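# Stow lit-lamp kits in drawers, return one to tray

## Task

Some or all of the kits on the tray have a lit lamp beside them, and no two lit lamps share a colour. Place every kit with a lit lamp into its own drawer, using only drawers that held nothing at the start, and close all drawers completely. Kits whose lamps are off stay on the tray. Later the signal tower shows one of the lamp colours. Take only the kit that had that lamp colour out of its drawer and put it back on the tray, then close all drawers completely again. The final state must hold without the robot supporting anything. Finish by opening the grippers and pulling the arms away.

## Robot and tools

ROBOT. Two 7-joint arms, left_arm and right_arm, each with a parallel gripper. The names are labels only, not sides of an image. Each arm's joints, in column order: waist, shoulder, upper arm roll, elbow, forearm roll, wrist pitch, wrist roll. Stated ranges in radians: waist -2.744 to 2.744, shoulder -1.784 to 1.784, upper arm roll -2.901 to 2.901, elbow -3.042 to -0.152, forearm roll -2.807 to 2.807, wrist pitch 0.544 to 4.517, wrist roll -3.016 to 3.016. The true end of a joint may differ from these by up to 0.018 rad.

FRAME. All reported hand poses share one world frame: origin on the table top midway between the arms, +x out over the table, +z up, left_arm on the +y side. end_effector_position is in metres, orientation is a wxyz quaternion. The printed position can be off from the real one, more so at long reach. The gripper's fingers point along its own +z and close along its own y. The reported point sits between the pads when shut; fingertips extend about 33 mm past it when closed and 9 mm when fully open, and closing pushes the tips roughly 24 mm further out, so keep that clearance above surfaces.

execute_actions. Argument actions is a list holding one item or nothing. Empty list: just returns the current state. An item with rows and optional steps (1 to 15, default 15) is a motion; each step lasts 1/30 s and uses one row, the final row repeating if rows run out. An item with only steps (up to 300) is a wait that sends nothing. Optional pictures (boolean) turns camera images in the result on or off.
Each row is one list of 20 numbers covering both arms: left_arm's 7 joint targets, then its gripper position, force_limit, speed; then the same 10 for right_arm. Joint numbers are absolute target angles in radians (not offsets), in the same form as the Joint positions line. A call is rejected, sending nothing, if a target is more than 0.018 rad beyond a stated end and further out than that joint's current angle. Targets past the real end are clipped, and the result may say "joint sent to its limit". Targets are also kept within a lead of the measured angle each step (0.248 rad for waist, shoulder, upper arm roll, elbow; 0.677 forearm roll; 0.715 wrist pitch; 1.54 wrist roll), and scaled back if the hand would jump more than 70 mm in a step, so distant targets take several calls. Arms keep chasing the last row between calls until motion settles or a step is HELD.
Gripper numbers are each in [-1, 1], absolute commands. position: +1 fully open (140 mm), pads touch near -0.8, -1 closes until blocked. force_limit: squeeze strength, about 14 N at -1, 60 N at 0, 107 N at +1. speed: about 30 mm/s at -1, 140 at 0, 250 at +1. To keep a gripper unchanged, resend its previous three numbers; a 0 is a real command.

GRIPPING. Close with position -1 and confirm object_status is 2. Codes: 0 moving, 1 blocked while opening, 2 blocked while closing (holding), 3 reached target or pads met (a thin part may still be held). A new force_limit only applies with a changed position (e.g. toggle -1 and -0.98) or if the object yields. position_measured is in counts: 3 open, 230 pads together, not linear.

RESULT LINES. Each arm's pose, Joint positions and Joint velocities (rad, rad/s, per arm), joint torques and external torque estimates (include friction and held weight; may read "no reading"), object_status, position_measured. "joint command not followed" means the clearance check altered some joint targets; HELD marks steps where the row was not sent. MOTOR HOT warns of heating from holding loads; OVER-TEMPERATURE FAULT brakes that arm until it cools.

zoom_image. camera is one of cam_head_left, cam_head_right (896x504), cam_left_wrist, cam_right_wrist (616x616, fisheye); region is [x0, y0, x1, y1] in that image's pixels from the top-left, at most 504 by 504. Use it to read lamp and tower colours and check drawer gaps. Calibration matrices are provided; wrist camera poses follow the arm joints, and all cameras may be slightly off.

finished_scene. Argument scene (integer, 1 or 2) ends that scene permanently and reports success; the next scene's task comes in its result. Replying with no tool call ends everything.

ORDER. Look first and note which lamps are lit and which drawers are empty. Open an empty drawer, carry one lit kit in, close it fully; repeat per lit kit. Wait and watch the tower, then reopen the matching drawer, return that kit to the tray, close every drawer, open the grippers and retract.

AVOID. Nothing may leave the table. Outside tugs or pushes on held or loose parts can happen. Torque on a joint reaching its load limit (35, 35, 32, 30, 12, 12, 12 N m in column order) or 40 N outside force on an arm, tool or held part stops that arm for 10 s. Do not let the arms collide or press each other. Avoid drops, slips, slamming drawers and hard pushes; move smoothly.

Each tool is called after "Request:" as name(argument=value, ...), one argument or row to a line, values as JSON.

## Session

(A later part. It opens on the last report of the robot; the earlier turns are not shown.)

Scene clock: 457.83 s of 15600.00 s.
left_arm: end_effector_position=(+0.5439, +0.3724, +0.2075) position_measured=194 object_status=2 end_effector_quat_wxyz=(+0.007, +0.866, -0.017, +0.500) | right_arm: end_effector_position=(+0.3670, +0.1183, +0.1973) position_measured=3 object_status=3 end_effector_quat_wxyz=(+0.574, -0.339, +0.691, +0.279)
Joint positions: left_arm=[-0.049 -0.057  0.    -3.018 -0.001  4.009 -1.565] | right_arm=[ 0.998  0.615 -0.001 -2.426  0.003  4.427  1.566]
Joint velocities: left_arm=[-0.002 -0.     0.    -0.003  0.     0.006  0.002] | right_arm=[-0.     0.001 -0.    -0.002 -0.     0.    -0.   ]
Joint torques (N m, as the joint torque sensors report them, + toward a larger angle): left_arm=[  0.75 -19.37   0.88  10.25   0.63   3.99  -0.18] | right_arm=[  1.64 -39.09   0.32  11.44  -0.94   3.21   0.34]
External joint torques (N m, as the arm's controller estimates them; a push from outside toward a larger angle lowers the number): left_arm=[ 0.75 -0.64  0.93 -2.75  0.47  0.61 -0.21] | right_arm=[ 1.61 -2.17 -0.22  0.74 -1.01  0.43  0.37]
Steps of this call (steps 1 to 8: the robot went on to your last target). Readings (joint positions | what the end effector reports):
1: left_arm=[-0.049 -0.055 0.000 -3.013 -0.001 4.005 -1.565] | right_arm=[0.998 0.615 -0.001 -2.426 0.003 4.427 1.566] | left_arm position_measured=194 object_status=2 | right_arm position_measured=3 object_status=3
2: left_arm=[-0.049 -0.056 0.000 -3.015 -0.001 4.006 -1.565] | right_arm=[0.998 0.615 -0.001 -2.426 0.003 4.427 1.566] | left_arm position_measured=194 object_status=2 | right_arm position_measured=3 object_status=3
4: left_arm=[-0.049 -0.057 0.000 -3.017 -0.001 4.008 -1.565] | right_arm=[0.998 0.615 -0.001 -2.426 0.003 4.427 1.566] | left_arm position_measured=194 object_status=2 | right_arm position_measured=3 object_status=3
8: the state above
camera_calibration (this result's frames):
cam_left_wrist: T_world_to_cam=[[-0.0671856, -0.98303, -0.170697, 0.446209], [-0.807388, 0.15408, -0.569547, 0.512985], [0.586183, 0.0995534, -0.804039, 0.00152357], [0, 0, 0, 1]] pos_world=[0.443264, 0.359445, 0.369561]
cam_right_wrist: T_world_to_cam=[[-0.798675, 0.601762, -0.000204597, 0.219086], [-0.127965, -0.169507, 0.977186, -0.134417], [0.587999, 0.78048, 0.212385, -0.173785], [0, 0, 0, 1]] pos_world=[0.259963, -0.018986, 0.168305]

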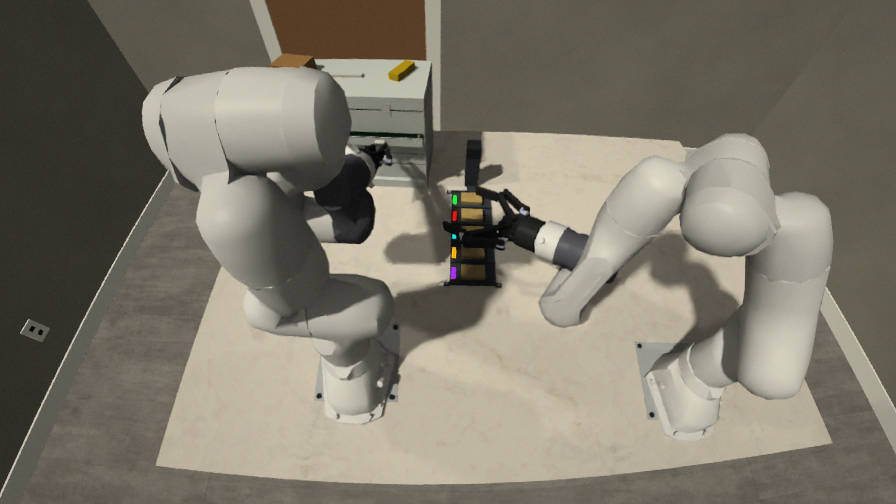

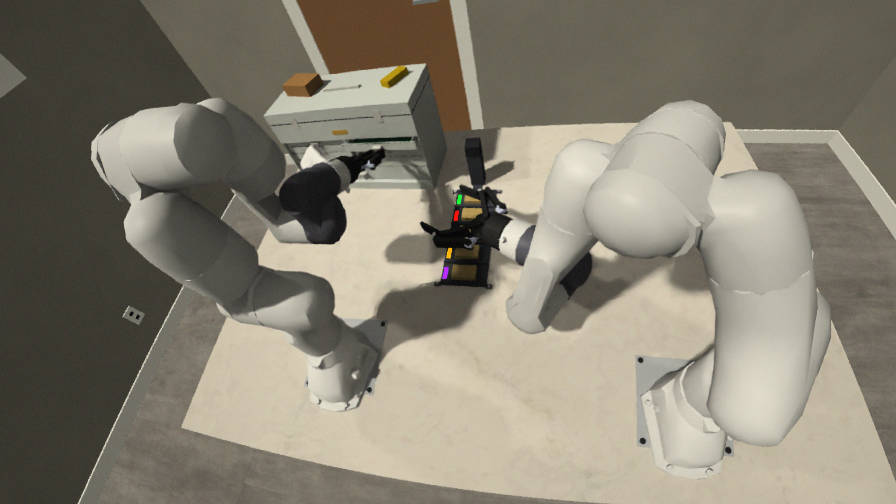

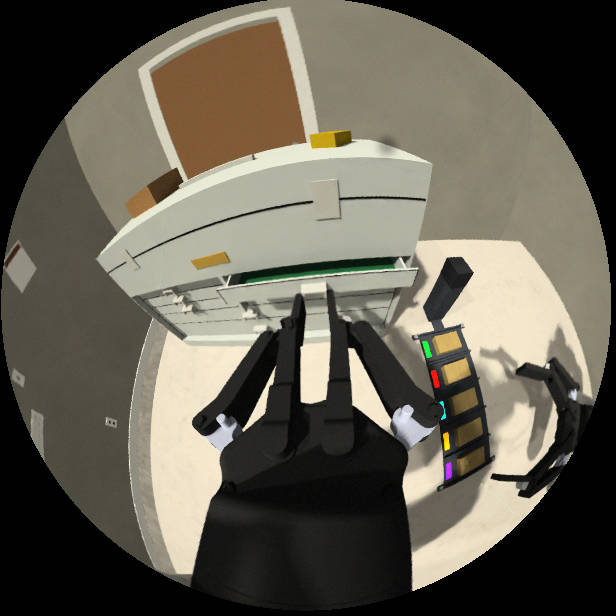

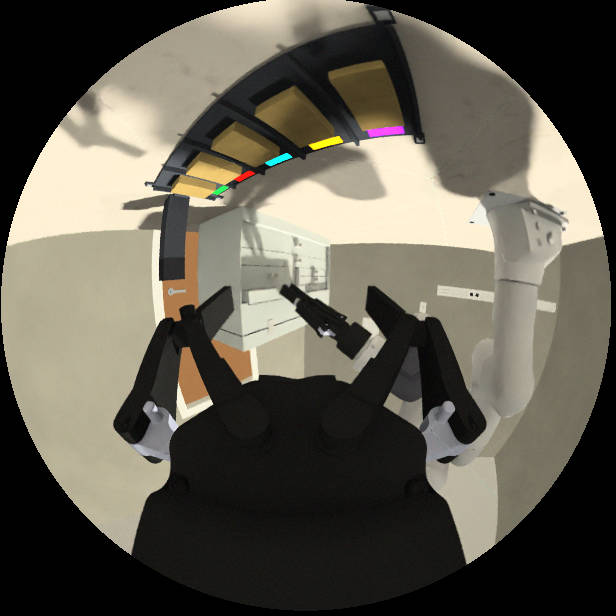

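Request:
execute_actions(
  actions=[
    {"rows":[[-0.048,-0.057,0,-3.018,0,4.009,-1.571,-0.2,0,0,1.0,0.614,0,-2.425,0,4.43,1.571,1,0,1],[-0.048,-0.057,0,-3.018,0,4.009,-1.571,-0.2,0,0,1.0,0.614,0,-2.425,0,4.43,1.571,1,0,1],[-0.048,-0.057,0,-3.018,0,4.009,-1.571,-0.2,0,0,1.0,0.614,0,-2.425,0,4.43,1.571,1,0,1],[-0.048,-0.057,0,-3.018,0,3.98,-1.571,-0.2,0,0,1.0,0.614,0,-2.425,0,4.43,1.571,1,0,1],[-0.048,-0.07,0,-3.018,0,3.93,-1.571,-0.2,0,0,1.0,0.614,0,-2.425,0,4.43,1.571,1,0,1],[-0.048,-0.095,0,-3.015,0,3.87,-1.571,-0.2,0,0,1.0,0.614,0,-2.425,0,4.43,1.571,1,0,1],[-0.048,-0.125,0,-3.01,0,3.81,-1.571,-0.2,0,0,1.0,0.614,0,-2.425,0,4.43,1.571,1,0,1],[-0.048,-0.155,0,-3.003,0,3.75,-1.571,-0.2,0,0,1.0,0.614,0,-2.425,0,4.43,1.571,1,0,1],[-0.048,-0.185,0,-2.995,0,3.69,-1.571,-0.2,0,0,1.0,0.614,0,-2.425,0,4.43,1.571,1,0,1],[-0.048,-0.21,0,-2.985,0,3.63,-1.571,-0.2,0,0,1.0,0.614,0,-2.425,0,4.43,1.571,1,0,1],[-0.048,-0.235,0,-2.975,0,3.57,-1.571,-0.2,0,0,1.0,0.614,0,-2.425,0,4.43,1.571,1,0,1],[-0.048,-0.26,0,-2.963,0,3.51,-1.571,-0.2,0,0,1.0,0.614,0,-2.425,0,4.43,1.571,1,0,1],[-0.048,-0.28,0,-2.95,0,3.45,-1.571,-0.2,0,0,1.0,0.614,0,-2.425,0,4.43,1.571,1,0,1],[-0.048,-0.3,0,-2.937,0,3.39,-1.571,-0.2,0,0,1.0,0.614,0,-2.425,0,4.43,1.571,1,0,1],[-0.048,-0.315,0,-2.925,0,3.33,-1.571,-0.2,0,0,1.0,0.614,0,-2.425,0,4.43,1.571,1,0,1]],"steps":15},
  ],
  pictures=false,
)

Request:
execute_actions(
  actions=[
    {"rows":[[-0.048,-0.33,0,-2.91,0,3.27,-1.571,-0.2,0,0,1.0,0.614,0,-2.425,0,4.43,1.571,1,0,1],[-0.048,-0.34,0,-2.89,0,3.21,-1.571,-0.2,0,0,1.0,0.614,0,-2.425,0,4.43,1.571,1,0,1],[-0.048,-0.35,0,-2.87,0,3.15,-1.571,-0.2,0,0,1.0,0.614,0,-2.425,0,4.43,1.571,1,0,1],[-0.048,-0.355,0,-2.85,0,3.09,-1.571,-0.2,0,0,1.0,0.614,0,-2.425,0,4.43,1.571,1,0,1],[-0.048,-0.36,0,-2.83,0,3.03,-1.571,-0.2,0,0,1.0,0.614,0,-2.425,0,4.43,1.571,1,0,1],[-0.048,-0.36,0,-2.81,0,2.97,-1.571,-0.2,0,0,1.0,0.614,0,-2.425,0,4.43,1.571,1,0,1],[-0.048,-0.36,0,-2.79,0,2.91,-1.571,-0.2,0,0,1.0,0.614,0,-2.425,0,4.43,1.571,1,0,1],[-0.048,-0.36,0,-2.77,0,2.858,-1.571,-0.2,0,0,1.0,0.614,0,-2.425,0,4.43,1.571,1,0,1],[-0.048,-0.36,0,-2.75,0,2.858,-1.571,-0.2,0,0,1.0,0.614,0,-2.425,0,4.43,1.571,1,0,1],[-0.048,-0.36,0,-2.735,0,2.858,-1.571,-0.2,0,0,1.0,0.614,0,-2.425,0,4.43,1.571,1,0,1],[-0.048,-0.36,0,-2.72,0,2.858,-1.571,-0.2,0,0,1.0,0.614,0,-2.425,0,4.43,1.571,1,0,1],[-0.048,-0.358,0,-2.71,0,2.858,-1.571,-0.2,0,0,1.0,0.614,0,-2.425,0,4.43,1.571,1,0,1],[-0.048,-0.355,0,-2.7,0,2.858,-1.571,-0.2,0,0,1.0,0.614,0,-2.425,0,4.43,1.571,1,0,1],[-0.048,-0.352,0,-2.693,0,2.858,-1.571,-0.2,0,0,1.0,0.614,0,-2.425,0,4.43,1.571,1,0,1],[-0.048,-0.35,0,-2.688,0,2.858,-1.571,-0.2,0,0,1.0,0.614,0,-2.425,0,4.43,1.571,1,0,1]],"steps":15},
  ],
  pictures=false,
)

Request:
execute_actions(
  actions=[
    {"rows":[[-0.048,-0.35,0,-2.688,0,2.858,-1.571,-0.2,0,0,1.0,0.614,0,-2.425,0,4.43,1.571,1,0,1],[-0.048,-0.35,0,-2.688,0,2.858,-1.571,-0.2,0,0,1.0,0.614,0,-2.425,0,4.43,1.571,1,0,1],[-0.048,-0.35,0,-2.688,0,2.858,-1.571,-0.2,0,0,1.0,0.614,0,-2.425,0,4.43,1.571,1,0,1],[-0.048,-0.35,0,-2.688,0,2.858,-1.571,-0.2,0,0,1.0,0.614,0,-2.425,0,4.43,1.571,1,0,1],[-0.048,-0.35,0,-2.688,0,2.858,-1.571,-0.2,0,0,1.0,0.614,0,-2.425,0,4.43,1.571,1,0,1],[-0.048,-0.344,0,-2.682,0,2.858,-1.571,-0.2,0,0,1.0,0.614,0,-2.425,0,4.43,1.571,1,0,1],[-0.048,-0.338,0,-2.677,0,2.858,-1.571,-0.2,0,0,1.0,0.614,0,-2.425,0,4.43,1.571,1,0,1]],"steps":15},
  ],
)

Request:
zoom_image(
  camera="cam_right_wrist",
  region=[240, 250, 320, 330],
)

Scene clock: 533.00 s of 15600.00 s.
left_arm: end_effector_position=(+0.5528, +0.3720, +0.2225) position_measured=154 object_status=3 end_effector_quat_wxyz=(+0.006, +0.901, -0.018, +0.434) | right_arm: end_effector_position=(+0.3670, +0.1183, +0.1973) position_measured=3 object_status=3 end_effector_quat_wxyz=(+0.574, -0.339, +0.691, +0.279)
Joint positions: left_arm=[-0.049 -0.271  0.    -2.953 -0.001  3.579 -1.565] | right_arm=[ 0.998  0.615 -0.001 -2.426  0.003  4.427  1.566]
Joint velocities: left_arm=[-0.001 -0.573 -0.     0.34  -0.001 -1.52   0.   ] | right_arm=[-0.001 -0.001 -0.    -0.001 -0.001 -0.001  0.001]
Joint torques (N m, as the joint torque sensors report them, + toward a larger angle): left_arm=[ -0.28 -14.36   0.25  17.85   0.81   3.66  -0.2 ] | right_arm=[  1.51 -39.66   0.15  11.79  -0.92   3.22   0.34]
External joint torques (N m, as the arm's controller estimates them; a push from outside toward a larger angle lowers the number): left_arm=[-0.26 -2.2   0.54  2.31  0.41 -0.27 -0.22] | right_arm=[ 1.61 -2.64 -0.29  1.04 -1.01  0.43  0.37]
Steps of this call (steps 1 to 15: the robot went on to your last target; steps 16 to 90: nothing new was sent; then 71.67 s passed at rest; steps 91 to 105: all 15 steps of this action). Readings (joint positions | what the end effector reports):
91: left_arm=[-0.049 -0.057 0.000 -3.019 -0.001 4.010 -1.565] | right_arm=[0.998 0.615 -0.001 -2.426 0.003 4.427 1.566] | left_arm position_measured=194 object_status=0 | right_arm position_measured=3 object_status=3
92: left_arm=[-0.049 -0.057 0.000 -3.019 -0.001 4.010 -1.565] | right_arm=[0.998 0.615 -0.001 -2.426 0.003 4.427 1.566] | left_arm position_measured=192 object_status=0 | right_arm position_measured=3 object_status=3
94: left_arm=[-0.049 -0.057 0.000 -3.019 -0.001 4.006 -1.565] | right_arm=[0.998 0.615 -0.001 -2.426 0.003 4.427 1.566] | left_arm position_measured=172 object_status=0 | right_arm position_measured=3 object_status=3
98: left_arm=[-0.049 -0.103 0.000 -3.016 -0.001 3.910 -1.565] | right_arm=[0.998 0.615 -0.001 -2.426 0.003 4.427 1.566] | left_arm position_measured=154 object_status=0 | right_arm position_measured=3 object_status=3
105: the state above

Scene clock: 533.50 s of 15600.00 s.
left_arm: end_effector_position=(+0.5555, +0.3717, +0.2277) position_measured=154 object_status=3 end_effector_quat_wxyz=(+0.004, +0.958, -0.019, +0.285) | right_arm: end_effector_position=(+0.3670, +0.1183, +0.1973) position_measured=3 object_status=3 end_effector_quat_wxyz=(+0.574, -0.339, +0.691, +0.279)
Joint positions: left_arm=[-0.049 -0.356  0.    -2.707 -0.001  2.928 -1.565] | right_arm=[ 0.998  0.615 -0.001 -2.426  0.003  4.427  1.566]
Joint velocities: left_arm=[-0.001  0.023 -0.     0.261  0.    -0.385  0.001] | right_arm=[ 0.    -0.     0.001  0.    -0.001 -0.001 -0.   ]
Joint torques (N m, as the joint torque sensors report them, + toward a larger angle): left_arm=[  0.11 -13.43  -0.27  21.24   0.96   2.45  -0.24] | right_arm=[  1.25 -39.5    0.6   11.72  -0.91   3.2    0.4 ]
External joint torques (N m, as the arm's controller estimates them; a push from outside toward a larger angle lowers the number): left_arm=[ 0.12  3.25  0.09  1.26  0.35 -0.66 -0.25] | right_arm=[ 1.17 -2.45  0.01  0.93 -0.98  0.41  0.43]
Steps of this call (steps 1 to 15: all 15 steps of this action). Readings (joint positions | what the end effector reports):
1: left_arm=[-0.049 -0.290 0.000 -2.940 -0.001 3.525 -1.565] | right_arm=[0.998 0.615 -0.001 -2.426 0.003 4.427 1.566] | left_arm position_measured=154 object_status=3 | right_arm position_measured=3 object_status=3
2: left_arm=[-0.049 -0.306 0.000 -2.925 -0.001 3.470 -1.565] | right_arm=[0.998 0.615 -0.001 -2.426 0.003 4.427 1.566] | left_arm position_measured=154 object_status=3 | right_arm position_measured=3 object_status=3
4: left_arm=[-0.049 -0.332 0.000 -2.890 -0.001 3.357 -1.565] | right_arm=[0.998 0.615 -0.001 -2.426 0.003 4.427 1.566] | left_arm position_measured=154 object_status=3 | right_arm position_measured=3 object_status=3
8: left_arm=[-0.049 -0.355 0.000 -2.811 -0.001 3.127 -1.565] | right_arm=[0.998 0.615 -0.001 -2.426 0.003 4.427 1.566] | left_arm position_measured=154 object_status=3 | right_arm position_measured=3 object_status=3
15: the state above

Scene clock: 534.00 s of 15600.00 s.
left_arm: end_effector_position=(+0.5517, +0.3718, +0.2199) position_measured=154 object_status=3 end_effector_quat_wxyz=(+0.004, +0.965, -0.019, +0.260) | right_arm: end_effector_position=(+0.3670, +0.1183, +0.1973) position_measured=3 object_status=3 end_effector_quat_wxyz=(+0.574, -0.339, +0.691, +0.279)
Joint positions: left_arm=[-0.049 -0.34   0.    -2.679 -0.001  2.866 -1.565] | right_arm=[ 0.998  0.615 -0.001 -2.426  0.003  4.427  1.566]
Joint velocities: left_arm=[-0.     0.003  0.001  0.004 -0.    -0.021  0.001] | right_arm=[ 0.001  0.     0.001  0.001  0.     0.    -0.   ]
Joint torques (N m, as the joint torque sensors report them, + toward a larger angle): left_arm=[  0.3  -16.88  -0.3   22.56   1.14   2.97  -0.22] | right_arm=[  1.12 -39.44   0.56  11.56  -0.93   3.2    0.36]
External joint torques (N m, as the arm's controller estimates them; a push from outside toward a larger angle lowers the number): left_arm=[ 0.3   1.62  0.03 -0.1   0.51 -0.44 -0.23] | right_arm=[ 1.01 -2.41 -0.06  0.74 -1.    0.42  0.39]
Steps of this call (steps 1 to 15: all 15 steps of this action). Readings (joint positions | what the end effector reports):
1: left_arm=[-0.049 -0.355 0.000 -2.700 -0.001 2.917 -1.565] | right_arm=[0.998 0.615 -0.001 -2.426 0.003 4.427 1.566] | left_arm position_measured=154 object_status=3 | right_arm position_measured=3 object_status=3
2: left_arm=[-0.049 -0.355 0.000 -2.695 -0.001 2.907 -1.565] | right_arm=[0.998 0.615 -0.001 -2.426 0.003 4.427 1.566] | left_arm position_measured=154 object_status=3 | right_arm position_measured=3 object_status=3
4: left_arm=[-0.049 -0.354 0.000 -2.691 -0.001 2.893 -1.565] | right_arm=[0.998 0.615 -0.001 -2.426 0.003 4.427 1.566] | left_arm position_measured=154 object_status=3 | right_arm position_measured=3 object_status=3
8: left_arm=[-0.049 -0.345 0.000 -2.683 -0.001 2.876 -1.565] | right_arm=[0.998 0.615 -0.001 -2.426 0.003 4.427 1.566] | left_arm position_measured=154 object_status=3 | right_arm position_measured=3 object_status=3
15: the state above
camera_calibration (this result's frames):
cam_left_wrist: T_world_to_cam=[[-0.147993, -0.980339, -0.130514, 0.48305], [-0.982986, 0.160326, -0.0896364, 0.515499], [0.108799, 0.115028, -0.987386, 0.304948], [0, 0, 0, 1]] pos_world=[0.545038, 0.355827, 0.410354]
cam_right_wrist: T_world_to_cam=[[-0.79868, 0.601756, -0.000200914, 0.219081], [-0.127979, -0.169534, 0.977179, -0.134421], [0.587989, 0.780479, 0.212415, -0.173796], [0, 0, 0, 1]] pos_world=[0.259963, -0.0189779, 0.168314]

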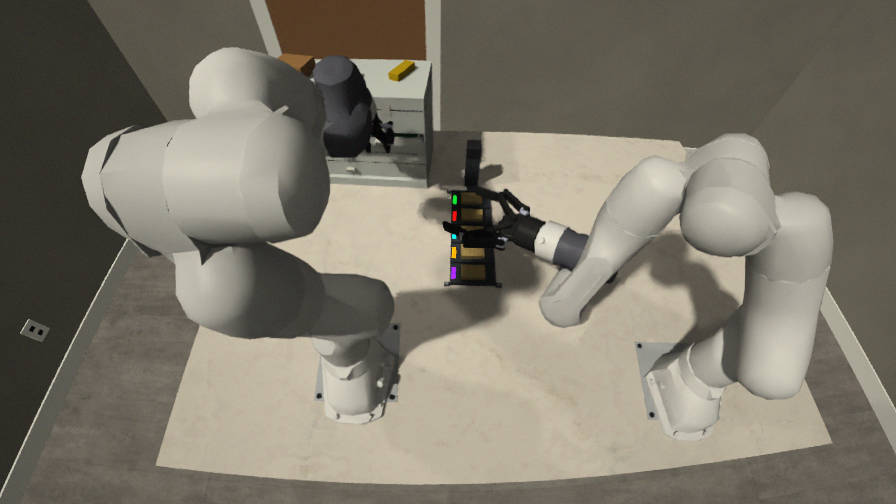

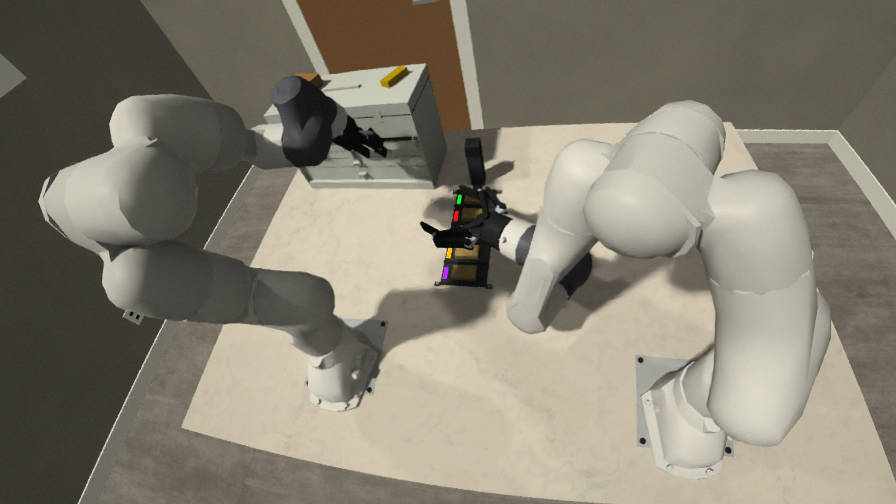

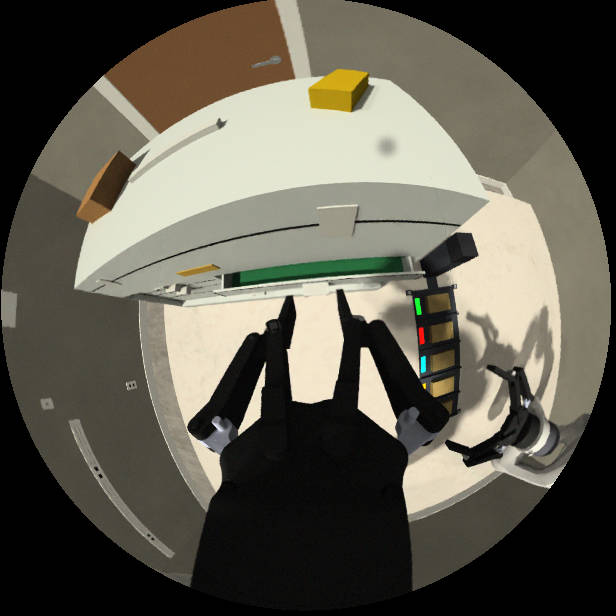

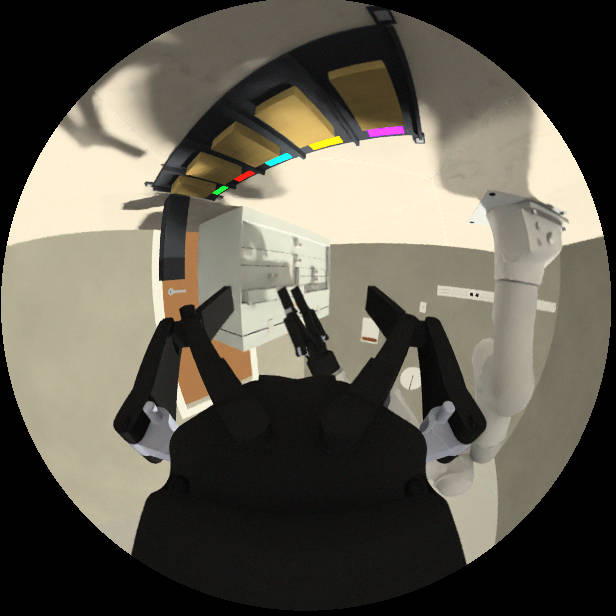

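Region (240, 250, 320, 330) of cam_right_wrist's 616x616 image, scaled by 6.300, with more detail than that image has.

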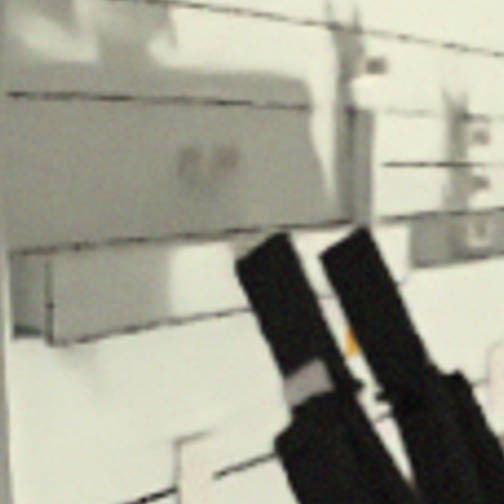

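Request:
execute_actions(
  actions=[
    {"rows":[[-0.049,-0.325,0,-2.666,0,2.864,-1.571,-0.2,0,0,1.0,0.614,0,-2.425,0,4.43,1.571,1,0,1],[-0.049,-0.311,0,-2.654,0,2.866,-1.571,-0.2,0,0,1.0,0.614,0,-2.425,0,4.43,1.571,1,0,1],[-0.049,-0.311,0,-2.654,0,2.866,-1.571,-0.2,0,0,1.0,0.614,0,-2.425,0,4.43,1.571,1,0,1],[-0.049,-0.311,0,-2.654,0,2.866,-1.571,-0.2,0,0,1.0,0.614,0,-2.425,0,4.43,1.571,1,0,1],[-0.049,-0.311,0,-2.654,0,2.866,-1.571,-0.2,0,0,1.0,0.614,0,-2.425,0,4.43,1.571,1,0,1],[-0.049,-0.311,0,-2.654,0,2.866,-1.571,-1,0,-0.2,1.0,0.614,0,-2.425,0,4.43,1.571,1,0,1]],"steps":15},
  ],
  pictures=false,
)

Request:
execute_actions(
  actions=[
    {"rows":[[-0.049,-0.311,0,-2.654,0,2.866,-1.571,-1,0,-0.2,1.0,0.614,0,-2.425,0,4.43,1.571,1,0,1],[-0.049,-0.311,0,-2.654,0,2.866,-1.571,-1,0,-0.2,1.0,0.614,0,-2.425,0,4.43,1.571,1,0,1],[-0.049,-0.311,0,-2.654,0,2.864,-1.571,-1,0,-0.2,1.0,0.614,0,-2.425,0,4.43,1.571,1,0,1],[-0.049,-0.32,0,-2.662,0,2.862,-1.571,-1,0,-0.2,1.0,0.614,0,-2.425,0,4.43,1.571,1,0,1],[-0.048,-0.332,0,-2.672,0,2.86,-1.571,-1,0,-0.2,1.0,0.614,0,-2.425,0,4.43,1.571,1,0,1],[-0.048,-0.344,0,-2.683,0,2.858,-1.571,-1,0,-0.2,1.0,0.614,0,-2.425,0,4.43,1.571,1,0,1],[-0.047,-0.356,0,-2.694,0,2.856,-1.571,-1,0,-0.2,1.0,0.614,0,-2.425,0,4.43,1.571,1,0,1],[-0.047,-0.368,0,-2.705,0,2.854,-1.571,-1,0,-0.2,1.0,0.614,0,-2.425,0,4.43,1.571,1,0,1],[-0.046,-0.381,0,-2.716,0,2.852,-1.571,-1,0,-0.2,1.0,0.614,0,-2.425,0,4.43,1.571,1,0,1],[-0.046,-0.393,0,-2.727,0,2.85,-1.571,-1,0,-0.2,1.0,0.614,0,-2.425,0,4.43,1.571,1,0,1],[-0.045,-0.406,0,-2.738,0,2.848,-1.571,-1,0,-0.2,1.0,0.614,0,-2.425,0,4.43,1.571,1,0,1],[-0.045,-0.418,0,-2.748,0,2.846,-1.571,-1,0,-0.2,1.0,0.614,0,-2.425,0,4.43,1.571,1,0,1],[-0.044,-0.431,0,-2.759,0,2.844,-1.571,-1,0,-0.2,1.0,0.614,0,-2.425,0,4.43,1.571,1,0,1],[-0.044,-0.444,0,-2.77,0,2.841,-1.571,-1,0,-0.2,1.0,0.614,0,-2.425,0,4.43,1.571,1,0,1],[-0.043,-0.456,0,-2.78,0,2.838,-1.571,-1,0,-0.2,1.0,0.614,0,-2.425,0,4.43,1.571,1,0,1]],"steps":15},
  ],
  pictures=false,
)

Request:
execute_actions(
  actions=[
    {"rows":[[-0.043,-0.469,0,-2.79,0,2.835,-1.571,-1,0,-0.2,1.0,0.614,0,-2.425,0,4.43,1.571,1,0,1],[-0.042,-0.482,0,-2.8,0,2.832,-1.571,-1,0,-0.2,1.0,0.614,0,-2.425,0,4.43,1.571,1,0,1],[-0.042,-0.495,0,-2.81,0,2.828,-1.571,-1,0,-0.2,1.0,0.614,0,-2.425,0,4.43,1.571,1,0,1],[-0.041,-0.508,0,-2.82,0,2.825,-1.571,-1,0,-0.2,1.0,0.614,0,-2.425,0,4.43,1.571,1,0,1],[-0.041,-0.521,0,-2.83,0,2.821,-1.571,-1,0,-0.2,1.0,0.614,0,-2.425,0,4.43,1.571,1,0,1],[-0.04,-0.535,0,-2.84,0,2.817,-1.571,-1,0,-0.2,1.0,0.614,0,-2.425,0,4.43,1.571,1,0,1],[-0.04,-0.548,0,-2.85,0,2.813,-1.571,-1,0,-0.2,1.0,0.614,0,-2.425,0,4.43,1.571,1,0,1],[-0.039,-0.562,0,-2.86,0,2.81,-1.571,-1,0,-0.2,1.0,0.614,0,-2.425,0,4.43,1.571,1,0,1],[-0.039,-0.575,0,-2.869,0,2.809,-1.571,-1,0,-0.2,1.0,0.614,0,-2.425,0,4.43,1.571,1,0,1],[-0.038,-0.589,0,-2.878,0,2.809,-1.571,-1,0,-0.2,1.0,0.614,0,-2.425,0,4.43,1.571,1,0,1]],"steps":15},
  ],
)

Scene clock: 574.50 s of 15600.00 s.
left_arm: end_effector_position=(+0.5580, +0.3694, +0.2178) position_measured=193 object_status=0 end_effector_quat_wxyz=(+0.004, +0.966, -0.022, +0.257) | right_arm: end_effector_position=(+0.3670, +0.1183, +0.1973) position_measured=3 object_status=3 end_effector_quat_wxyz=(+0.574, -0.339, +0.691, +0.279)
Joint positions: left_arm=[-0.051 -0.313 -0.002 -2.656 -0.001  2.862 -1.565] | right_arm=[ 0.998  0.615 -0.001 -2.426  0.003  4.427  1.566]
Joint velocities: left_arm=[ 0.    -0.001 -0.001  0.     0.002  0.     0.001] | right_arm=[ 0.     0.001 -0.     0.     0.001 -0.    -0.   ]
Joint torques (N m, as the joint torque sensors report them, + toward a larger angle): left_arm=[  1.5  -17.79   1.78  23.76   0.98   4.13  -0.27] | right_arm=[  1.   -39.34   0.06  11.5   -0.89   3.19   0.33]
External joint torques (N m, as the arm's controller estimates them; a push from outside toward a larger angle lowers the number): left_arm=[ 1.55  1.64  2.13  1.09  0.35  0.72 -0.28] | right_arm=[ 0.94 -2.44 -0.5   0.78 -0.97  0.41  0.36]
Steps of this call (steps 1 to 15: the robot went on to your last target; steps 16 to 90: nothing new was sent; then 37.00 s passed at rest; steps 91 to 105: all 15 steps of this action). Readings (joint positions | what the end effector reports):
91: left_arm=[-0.049 -0.337 0.000 -2.676 -0.001 2.862 -1.565] | right_arm=[0.998 0.615 -0.001 -2.426 0.003 4.427 1.566] | left_arm position_measured=154 object_status=3 | right_arm position_measured=3 object_status=3
92: left_arm=[-0.049 -0.331 0.000 -2.670 -0.001 2.862 -1.565] | right_arm=[0.998 0.615 -0.001 -2.426 0.003 4.427 1.566] | left_arm position_measured=154 object_status=3 | right_arm position_measured=3 object_status=3
94: left_arm=[-0.049 -0.320 0.000 -2.661 -0.001 2.862 -1.565] | right_arm=[0.998 0.615 -0.001 -2.426 0.003 4.427 1.566] | left_arm position_measured=154 object_status=3 | right_arm position_measured=3 object_status=3
98: left_arm=[-0.049 -0.314 0.000 -2.657 -0.001 2.862 -1.565] | right_arm=[0.998 0.615 -0.001 -2.426 0.003 4.427 1.566] | left_arm position_measured=166 object_status=0 | right_arm position_measured=3 object_status=3
105: the state above

Scene clock: 575.00 s of 15600.00 s.
left_arm: end_effector_position=(+0.5243, +0.3712, +0.2183) position_measured=193 object_status=2 end_effector_quat_wxyz=(+0.004, +0.966, -0.021, +0.258) | right_arm: end_effector_position=(+0.3670, +0.1183, +0.1973) position_measured=3 object_status=3 end_effector_quat_wxyz=(+0.574, -0.339, +0.691, +0.279)
Joint positions: left_arm=[-0.051 -0.427 -0.002 -2.757 -0.001  2.852 -1.565] | right_arm=[ 0.998  0.615 -0.001 -2.426  0.003  4.427  1.566]
Joint velocities: left_arm=[ 0.002 -0.363 -0.001 -0.298 -0.    -0.061 -0.   ] | right_arm=[ 0.     0.002  0.    -0.    -0.001  0.     0.001]
Joint torques (N m, as the joint torque sensors report them, + toward a larger angle): left_arm=[  2.92 -14.76   0.72  22.38   1.06   2.89  -0.32] | right_arm=[  1.41 -39.43   0.55  11.27  -0.94   3.22   0.38]
External joint torques (N m, as the arm's controller estimates them; a push from outside toward a larger angle lowers the number): left_arm=[ 2.94 -1.41  1.21 -1.86  0.41 -0.72 -0.33] | right_arm=[ 1.35 -2.55 -0.02  0.56 -1.02  0.44  0.4 ]
Steps of this call (steps 1 to 15: all 15 steps of this action). Readings (joint positions | what the end effector reports):
1: left_arm=[-0.051 -0.313 -0.002 -2.656 -0.001 2.862 -1.565] | right_arm=[0.998 0.615 -0.001 -2.426 0.003 4.427 1.566] | left_arm position_measured=193 object_status=0 | right_arm position_measured=3 object_status=3
2: left_arm=[-0.051 -0.313 -0.002 -2.656 -0.001 2.862 -1.565] | right_arm=[0.998 0.615 -0.001 -2.426 0.003 4.427 1.566] | left_arm position_measured=193 object_status=0 | right_arm position_measured=3 object_status=3
4: left_arm=[-0.051 -0.314 -0.002 -2.656 -0.001 2.862 -1.565] | right_arm=[0.998 0.615 -0.001 -2.426 0.003 4.427 1.566] | left_arm position_measured=193 object_status=2 | right_arm position_measured=3 object_status=3
8: left_arm=[-0.051 -0.343 -0.002 -2.684 -0.001 2.862 -1.565] | right_arm=[0.998 0.615 -0.001 -2.426 0.003 4.427 1.566] | left_arm position_measured=193 object_status=2 | right_arm position_measured=3 object_status=3
15: the state above

Scene clock: 575.50 s of 15600.00 s.
left_arm: end_effector_position=(+0.4829, +0.3733, +0.2188) position_measured=193 object_status=2 end_effector_quat_wxyz=(+0.004, +0.966, -0.021, +0.259) | right_arm: end_effector_position=(+0.3670, +0.1183, +0.1973) position_measured=3 object_status=3 end_effector_quat_wxyz=(+0.574, -0.339, +0.691, +0.279)
Joint positions: left_arm=[-0.049 -0.583 -0.002 -2.875 -0.001  2.816 -1.565] | right_arm=[ 0.998  0.615 -0.001 -2.426  0.003  4.427  1.566]
Joint velocities: left_arm=[-0.001 -0.04   0.    -0.023 -0.    -0.021  0.001] | right_arm=[ 0.001  0.     0.     0.     0.001  0.    -0.   ]
Joint torques (N m, as the joint torque sensors report them, + toward a larger angle): left_arm=[  5.64 -11.35   1.94  21.96   1.     2.91  -0.24] | right_arm=[  1.41 -39.08   0.16  11.75  -0.92   3.19   0.34]
External joint torques (N m, as the arm's controller estimates them; a push from outside toward a larger angle lowers the number): left_arm=[ 5.67 -1.07  2.48 -1.37  0.33 -0.5  -0.25] | right_arm=[ 1.37 -2.07 -0.4   0.97 -1.    0.4   0.36]
Steps of this call (steps 1 to 15: all 15 steps of this action). Readings (joint positions | what the end effector reports):
1: left_arm=[-0.051 -0.440 -0.002 -2.767 -0.001 2.850 -1.565] | right_arm=[0.998 0.615 -0.001 -2.426 0.003 4.427 1.566] | left_arm position_measured=193 object_status=2 | right_arm position_measured=3 object_status=3
2: left_arm=[-0.050 -0.452 -0.002 -2.777 -0.001 2.847 -1.565] | right_arm=[0.998 0.615 -0.001 -2.426 0.003 4.427 1.566] | left_arm position_measured=193 object_status=2 | right_arm position_measured=3 object_status=3
4: left_arm=[-0.050 -0.478 -0.002 -2.798 -0.001 2.842 -1.565] | right_arm=[0.998 0.615 -0.001 -2.426 0.003 4.427 1.566] | left_arm position_measured=193 object_status=2 | right_arm position_measured=3 object_status=3
8: left_arm=[-0.050 -0.531 -0.002 -2.838 -0.001 2.830 -1.565] | right_arm=[0.998 0.615 -0.001 -2.426 0.003 4.427 1.566] | left_arm position_measured=193 object_status=2 | right_arm position_measured=3 object_status=3
15: the state above
camera_calibration (this result's frames):
cam_left_wrist: T_world_to_cam=[[-0.150647, -0.979785, -0.131634, 0.475491], [-0.982847, 0.162767, -0.0867082, 0.445904], [0.106381, 0.116314, -0.987499, 0.31188], [0, 0, 0, 1]] pos_world=[0.476709, 0.357024, 0.409236]
cam_right_wrist: T_world_to_cam=[[-0.798685, 0.601749, -0.000197347, 0.219077], [-0.127997, -0.169567, 0.977171, -0.134425], [0.587978, 0.780478, 0.212453, -0.17381], [0, 0, 0, 1]] pos_world=[0.259964, -0.0189681, 0.168326]

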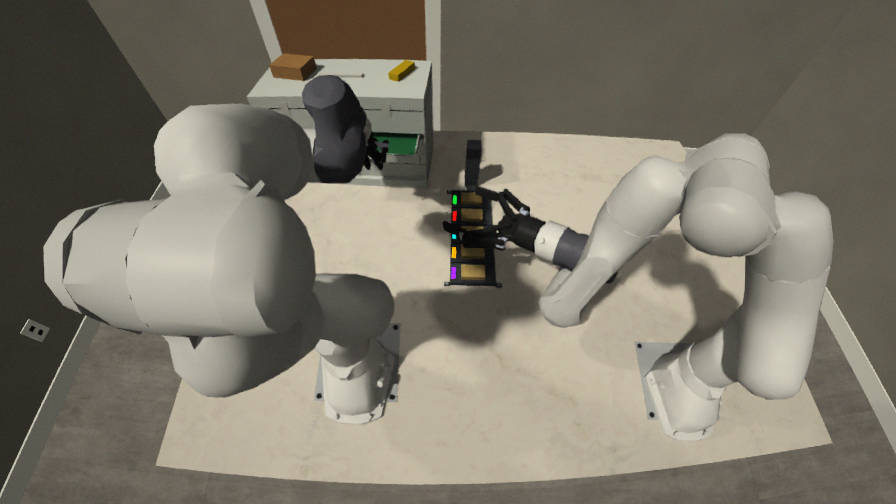

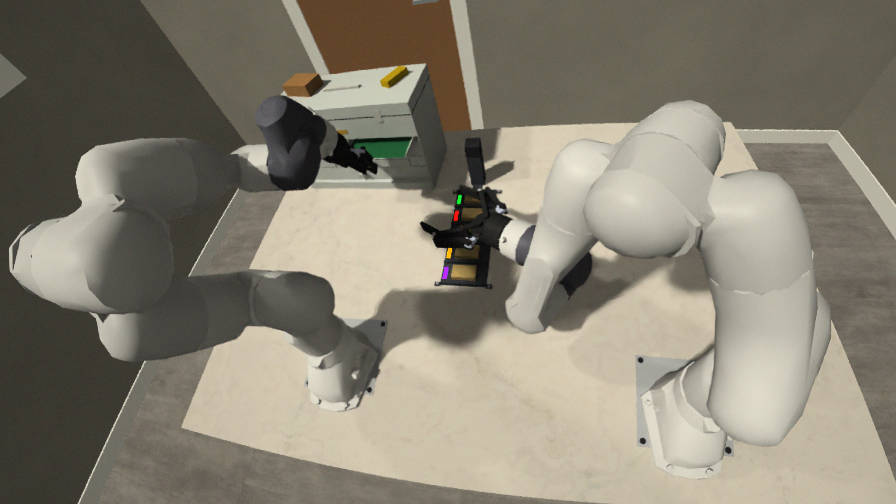

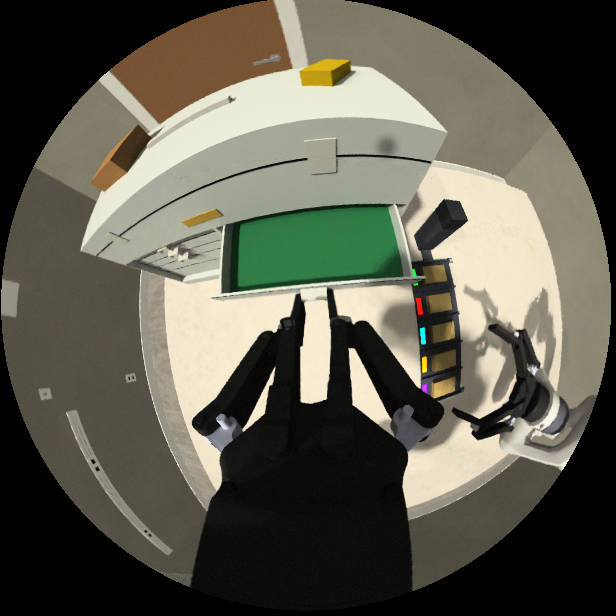

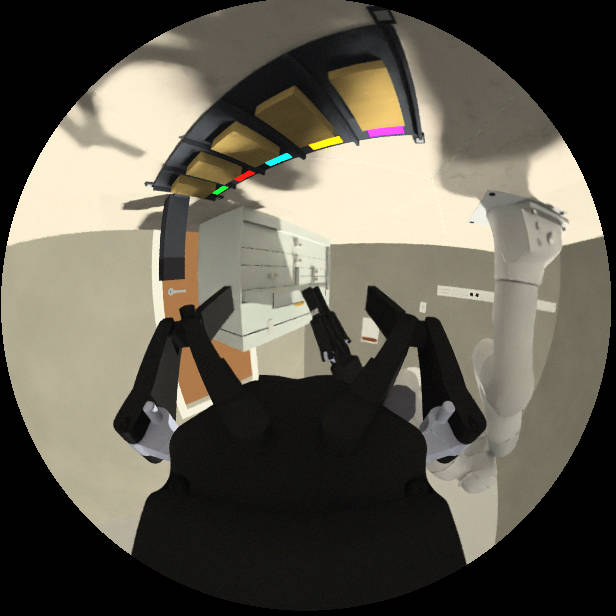

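Request:
execute_actions(
  actions=[
    {"rows":[[-0.049,-0.585,0,-2.876,0,2.812,-1.571,0.4,0,0,0.8,0.5,0,-2.425,0,4.3,1.571,1,0,1],[-0.049,-0.585,0,-2.876,0,2.812,-1.571,0.4,0,0,0.6,0.4,0,-2.425,0,4.2,1.571,1,0,1],[-0.049,-0.585,0,-2.876,0,2.812,-1.571,0.4,0,0,0.4,0.3,0,-2.425,0,4.1,1.571,1,0,1],[-0.049,-0.585,0,-2.876,0,2.812,-1.571,0.4,0,0,0.4,0.2,0,-2.425,0,4.1,1.571,1,0,1],[-0.049,-0.6,0,-2.87,0,2.7,-1.571,0.4,0,0,0.4,0.2,0,-2.425,0,4.1,1.571,1,0,1],[-0.049,-0.62,0,-2.86,0,2.55,-1.571,0.4,0,0,0.4,0.2,0,-2.425,0,4.1,1.571,1,0,1],[-0.049,-0.64,0,-2.85,0,2.4,-1.571,0.4,0,0,0.4,0.2,0,-2.425,0,4.1,1.571,1,0,1],[-0.049,-0.65,0,-2.85,0,2.25,-1.571,0.4,0,0,0.4,0.2,0,-2.425,0,4.1,1.571,1,0,1],[-0.049,-0.65,0,-2.85,0,2.25,-1.571,0.4,0,0,0.4,0.2,0,-2.425,0,4.1,1.571,1,0,1],[-0.1,-0.65,0,-2.85,0,2.25,-1.3,0.4,0,0,0.4,0.2,0,-2.425,0,4.1,1.571,1,0,1],[-0.2,-0.65,0,-2.85,0,2.25,-1.0,0.4,0,0,0.4,0.2,0,-2.425,0,4.1,1.571,1,0,1],[-0.3,-0.65,0,-2.85,0,2.24,-0.6,0.4,0,0,0.4,0.2,0,-2.425,0,4.1,1.571,1,0,1],[-0.4,-0.65,0,-2.85,0,2.24,-0.2,0.4,0,0,0.4,0.2,0,-2.425,0,4.1,1.571,1,0,1],[-0.5,-0.65,0,-2.85,0,2.24,0.3,0.4,0,0,0.4,0.2,0,-2.425,0,4.1,1.571,1,0,1],[-0.568,-0.65,0,-2.85,0,2.236,1.003,0.4,0,0,0.4,0.2,0,-2.425,0,4.1,1.571,1,0,1]],"steps":15},
  ],
  pictures=false,
)

Request:
execute_actions(
  actions=[
    {"rows":[[-0.568,-0.65,0,-2.85,0,2.236,1.003,0.4,0,0,0.4,0.2,0,-2.425,0,4.1,1.571,1,0,1],[-0.568,-0.65,0,-2.85,0,2.236,1.003,0.4,0,0,0.4,0.2,0,-2.425,0,4.1,1.571,1,0,1],[-0.568,-0.65,0,-2.85,0,2.236,1.003,0.4,0,0,0.4,0.2,0,-2.425,0,4.1,1.571,1,0,1],[-0.568,-0.6,0,-2.8,0,2.236,1.003,0.4,0,0,0.4,0.2,0,-2.425,0,4.1,1.571,1,0,1],[-0.568,-0.54,0,-2.74,0,2.236,1.003,0.4,0,0,0.4,0.2,0,-2.425,0,4.1,1.571,1,0,1],[-0.568,-0.48,0,-2.68,0,2.236,1.003,0.4,0,0,0.4,0.2,0,-2.425,0,4.1,1.571,1,0,1],[-0.568,-0.42,0,-2.62,0,2.236,1.003,0.4,0,0,0.4,0.2,0,-2.425,0,4.1,1.571,1,0,1],[-0.568,-0.36,0,-2.56,0,2.236,1.003,0.4,0,0,0.4,0.2,0,-2.425,0,4.1,1.571,1,0,1],[-0.568,-0.3,0,-2.5,0,2.236,1.003,0.4,0,0,0.4,0.2,0,-2.425,0,4.1,1.571,1,0,1],[-0.568,-0.24,0,-2.44,0,2.236,1.003,0.4,0,0,0.4,0.2,0,-2.425,0,4.1,1.571,1,0,1],[-0.568,-0.18,0,-2.38,0,2.236,1.003,0.4,0,0,0.4,0.2,0,-2.425,0,4.1,1.571,1,0,1],[-0.568,-0.12,0,-2.32,0,2.236,1.003,0.4,0,0,0.4,0.2,0,-2.425,0,4.1,1.571,1,0,1],[-0.568,-0.05,0,-2.26,0,2.236,1.003,0.4,0,0,0.4,0.2,0,-2.425,0,4.1,1.571,1,0,1],[-0.568,0.02,0,-2.2,0,2.236,1.003,0.4,0,0,0.4,0.2,0,-2.425,0,4.1,1.571,1,0,1],[-0.568,0.086,0,-2.15,0,2.236,1.003,0.4,0,0,0.4,0.2,0,-2.425,0,4.1,1.571,1,0,1]],"steps":15},
  ],
  pictures=false,
)

Request:
execute_actions(
  actions=[
    {"steps":45},
  ],
)

Scene clock: 637.73 s of 15600.00 s.
left_arm: end_effector_position=(+0.3887, +0.3002, +0.1800) position_measured=88 object_status=0 end_effector_quat_wxyz=(-0.006, +0.949, -0.294, +0.110) | right_arm: end_effector_position=(+0.5700, -0.0763, +0.3678) position_measured=3 object_status=3 end_effector_quat_wxyz=(+0.666, -0.186, +0.701, +0.174)
Joint positions: left_arm=[-0.251 -0.641  0.004 -2.854 -0.001  2.433 -1.202] | right_arm=[ 0.596  0.29   0.005 -2.424  0.001  4.232  1.566]
Joint velocities: left_arm=[-1.368 -0.038 -0.062  0.015  0.001 -0.652  2.805] | right_arm=[-0.855 -0.421 -0.059  0.011 -0.    -0.277 -0.   ]
Joint torques (N m, as the joint torque sensors report them, + toward a larger angle): left_arm=[  3.98 -11.26   1.27  23.19   1.05   2.42   1.05] | right_arm=[  2.64 -32.18   0.9   15.93   0.15   1.75   0.22]
External joint torques (N m, as the arm's controller estimates them; a push from outside toward a larger angle lowers the number): left_arm=[-1.72 -2.35 -0.24  0.29  0.31 -0.63  1.11] | right_arm=[-1.26 -2.14 -1.93  1.26 -0.2  -0.61  0.25]
Steps of this call (steps 1 to 15: the robot went on to your last target; steps 16 to 90: nothing new was sent; then 58.73 s passed at rest; steps 91 to 105: all 15 steps of this action). Readings (joint positions | what the end effector reports):
91: left_arm=[-0.049 -0.586 -0.002 -2.877 -0.001 2.814 -1.565] | right_arm=[0.981 0.608 0.008 -2.429 0.001 4.416 1.566] | left_arm position_measured=193 object_status=0 | right_arm position_measured=3 object_status=3
92: left_arm=[-0.049 -0.586 -0.002 -2.877 -0.001 2.814 -1.565] | right_arm=[0.956 0.591 0.011 -2.430 0.001 4.402 1.566] | left_arm position_measured=191 object_status=0 | right_arm position_measured=3 object_status=3
94: left_arm=[-0.049 -0.586 -0.002 -2.877 -0.001 2.814 -1.565] | right_arm=[0.903 0.541 0.010 -2.431 0.001 4.365 1.566] | left_arm position_measured=171 object_status=0 | right_arm position_measured=3 object_status=3
98: left_arm=[-0.049 -0.615 -0.002 -2.863 -0.001 2.660 -1.565] | right_arm=[0.795 0.434 0.007 -2.429 0.001 4.308 1.566] | left_arm position_measured=141 object_status=0 | right_arm position_measured=3 object_status=3
105: the state above

Scene clock: 638.23 s of 15600.00 s.
left_arm: end_effector_position=(+0.4581, +0.1138, +0.1802) position_measured=78 object_status=3 end_effector_quat_wxyz=(+0.018, -0.268, +0.963, -0.020) | right_arm: end_effector_position=(+0.6325, -0.2092, +0.3947) position_measured=3 object_status=3 end_effector_quat_wxyz=(+0.669, -0.116, +0.726, +0.104)
Joint positions: left_arm=[-0.565 -0.06  -0.002 -2.262 -0.001  2.254  0.475] | right_arm=[ 0.401  0.201 -0.002 -2.423  0.001  4.112  1.566]
Joint velocities: left_arm=[-0.01   1.861  0.     1.619  0.     0.     1.724] | right_arm=[ 0.001  0.001  0.01  -0.001  0.    -0.054 -0.   ]
Joint torques (N m, as the joint torque sensors report them, + toward a larger angle): left_arm=[ -2.22 -32.27   1.39  11.73   1.06  -0.16   0.82] | right_arm=[ -0.39 -34.3   -0.67  16.6    0.04   2.08   0.32]
External joint torques (N m, as the arm's controller estimates them; a push from outside toward a larger angle lowers the number): left_arm=[-2.42  1.8   1.29  1.11  0.56 -0.6   0.82] | right_arm=[-0.22 -1.68 -0.73 -1.51 -0.39 -0.51  0.35]
Steps of this call (steps 1 to 15: all 15 steps of this action). Readings (joint positions | what the end effector reports):
1: left_arm=[-0.300 -0.642 0.004 -2.853 -0.001 2.411 -1.101] | right_arm=[0.565 0.276 0.004 -2.424 0.001 4.221 1.566] | left_arm position_measured=80 object_status=0 | right_arm position_measured=3 object_status=3
2: left_arm=[-0.352 -0.643 0.004 -2.853 -0.001 2.391 -0.995] | right_arm=[0.535 0.262 0.004 -2.424 0.001 4.209 1.566] | left_arm position_measured=78 object_status=0 | right_arm position_measured=3 object_status=3
4: left_arm=[-0.457 -0.635 0.002 -2.840 -0.001 2.346 -0.719] | right_arm=[0.474 0.235 0.003 -2.424 0.001 4.181 1.566] | left_arm position_measured=78 object_status=0 | right_arm position_measured=3 object_status=3
8: left_arm=[-0.550 -0.474 -0.002 -2.673 -0.001 2.286 -0.127] | right_arm=[0.407 0.203 -0.007 -2.423 0.001 4.140 1.566] | left_arm position_measured=78 object_status=3 | right_arm position_measured=3 object_status=3
15: the state above

Scene clock: 639.73 s of 15600.00 s.
left_arm: end_effector_position=(+0.4786, +0.1007, +0.1502) position_measured=78 object_status=3 end_effector_quat_wxyz=(+0.001, -0.013, +1.000, -0.001) | right_arm: end_effector_position=(+0.6329, -0.2086, +0.3917) position_measured=3 object_status=3 end_effector_quat_wxyz=(+0.666, -0.117, +0.729, +0.104)
Joint positions: left_arm=[-0.565  0.085 -0.002 -2.151 -0.001  2.24   0.992] | right_arm=[ 0.401  0.201 -0.002 -2.424  0.001  4.103  1.566]
Joint velocities: left_arm=[-0.     0.     0.001  0.     0.     0.     0.012] | right_arm=[-0.001 -0.001  0.    -0.001 -0.    -0.     0.   ]
Joint torques (N m, as the joint torque sensors report them, + toward a larger angle): left_arm=[ -2.55 -32.5    1.75  23.51   1.07   1.89   0.47] | right_arm=[ -0.06 -34.59   0.48  17.34   0.03   2.02   0.33]
External joint torques (N m, as the arm's controller estimates them; a push from outside toward a larger angle lowers the number): left_arm=[-2.52  0.82  1.72  0.85  0.45 -0.55  0.47] | right_arm=[-0.06 -1.91  0.31 -0.82 -0.37 -0.58  0.36]
Steps of this call (steps 1 to 45: the robot went on to your last target). Readings (joint positions | what the end effector reports):
1: left_arm=[-0.565 -0.008 -0.002 -2.220 -0.001 2.254 0.529] | right_arm=[0.401 0.201 -0.002 -2.423 0.001 4.111 1.566] | left_arm position_measured=78 object_status=3 | right_arm position_measured=3 object_status=3
2: left_arm=[-0.565 0.029 -0.002 -2.197 -0.001 2.252 0.577] | right_arm=[0.401 0.201 -0.002 -2.423 0.001 4.109 1.566] | left_arm position_measured=78 object_status=3 | right_arm position_measured=3 object_status=3
4: left_arm=[-0.565 0.069 -0.002 -2.174 -0.001 2.248 0.660] | right_arm=[0.401 0.201 -0.002 -2.423 0.001 4.107 1.566] | left_arm position_measured=78 object_status=3 | right_arm position_measured=3 object_status=3
8: left_arm=[-0.565 0.085 -0.002 -2.158 -0.001 2.243 0.779] | right_arm=[0.401 0.201 -0.002 -2.423 0.001 4.105 1.566] | left_arm position_measured=78 object_status=3 | right_arm position_measured=3 object_status=3
45: the state above
camera_calibration (this result's frames):
cam_left_wrist: T_world_to_cam=[[0.134217, 0.989252, -0.0580121, -0.146907], [0.901462, -0.0975759, 0.421717, -0.471844], [0.411524, -0.108898, -0.90487, 0.140509], [0, 0, 0, 1]] pos_world=[0.387244, 0.114588, 0.317604]
cam_right_wrist: T_world_to_cam=[[-0.323623, 0.946185, -0.0013728, 0.399893], [-0.287143, -0.0968288, 0.952981, -0.220404], [0.901564, 0.308801, 0.303027, -0.448639], [0, 0, 0, 1]] pos_world=[0.470603, -0.261174, 0.346539]

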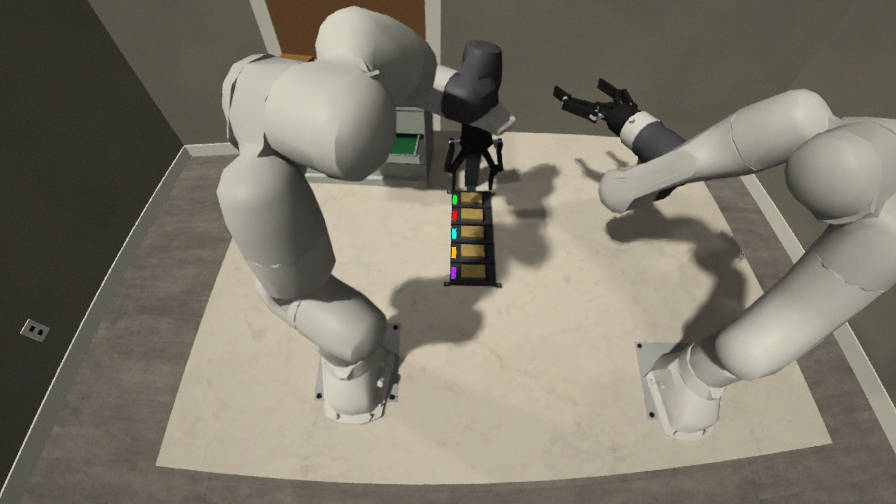

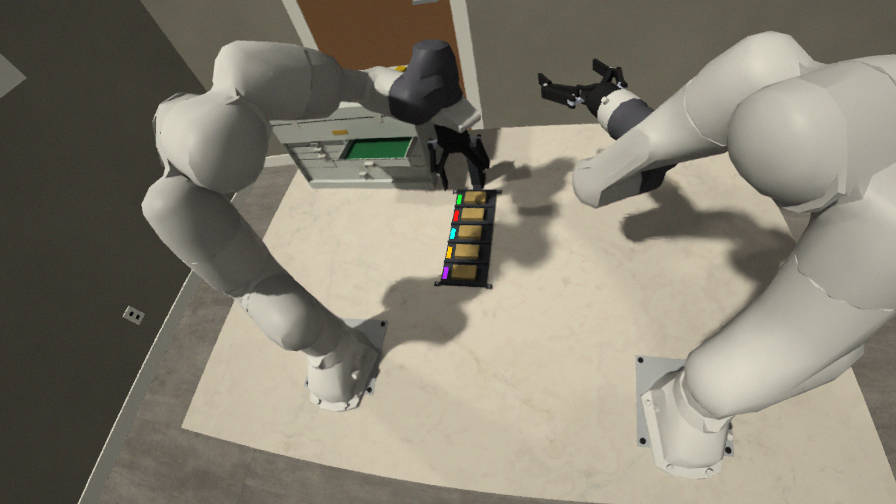

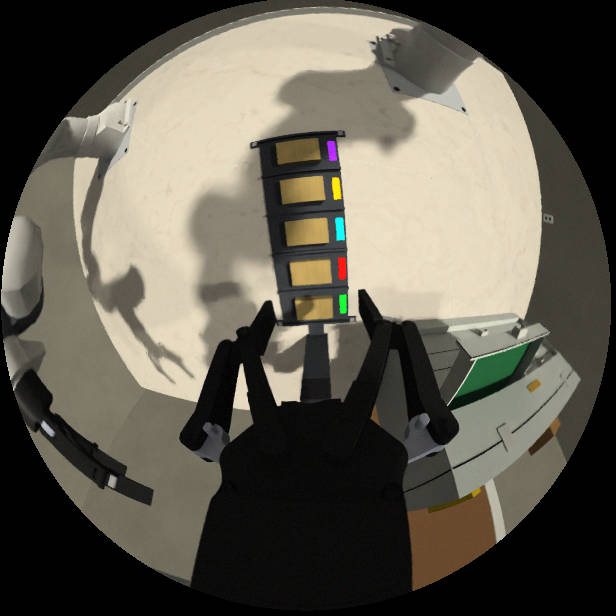

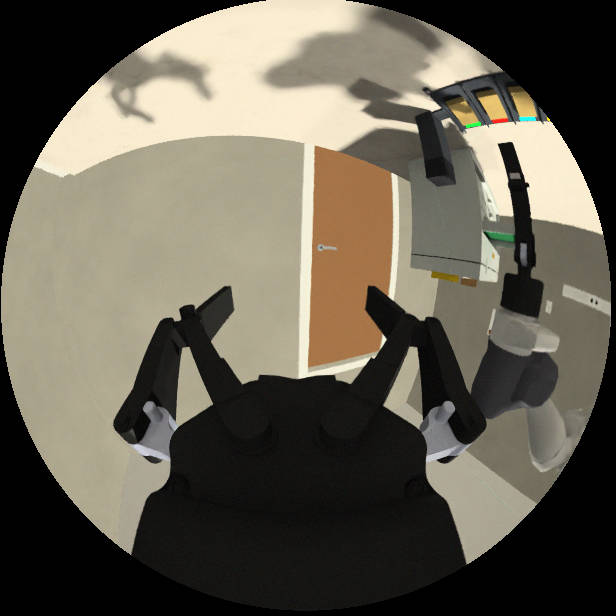

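Request:
zoom_image(
  camera="cam_left_wrist",
  region=[210, 125, 410, 335],
)

Region (210, 125, 410, 335) of cam_left_wrist's 616x616 image, scaled by 2.400, with more detail than that image has; it fills the left 480 columns of this view, and the rest is white.

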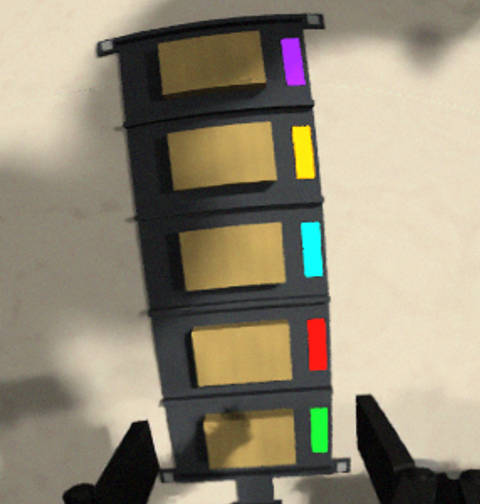

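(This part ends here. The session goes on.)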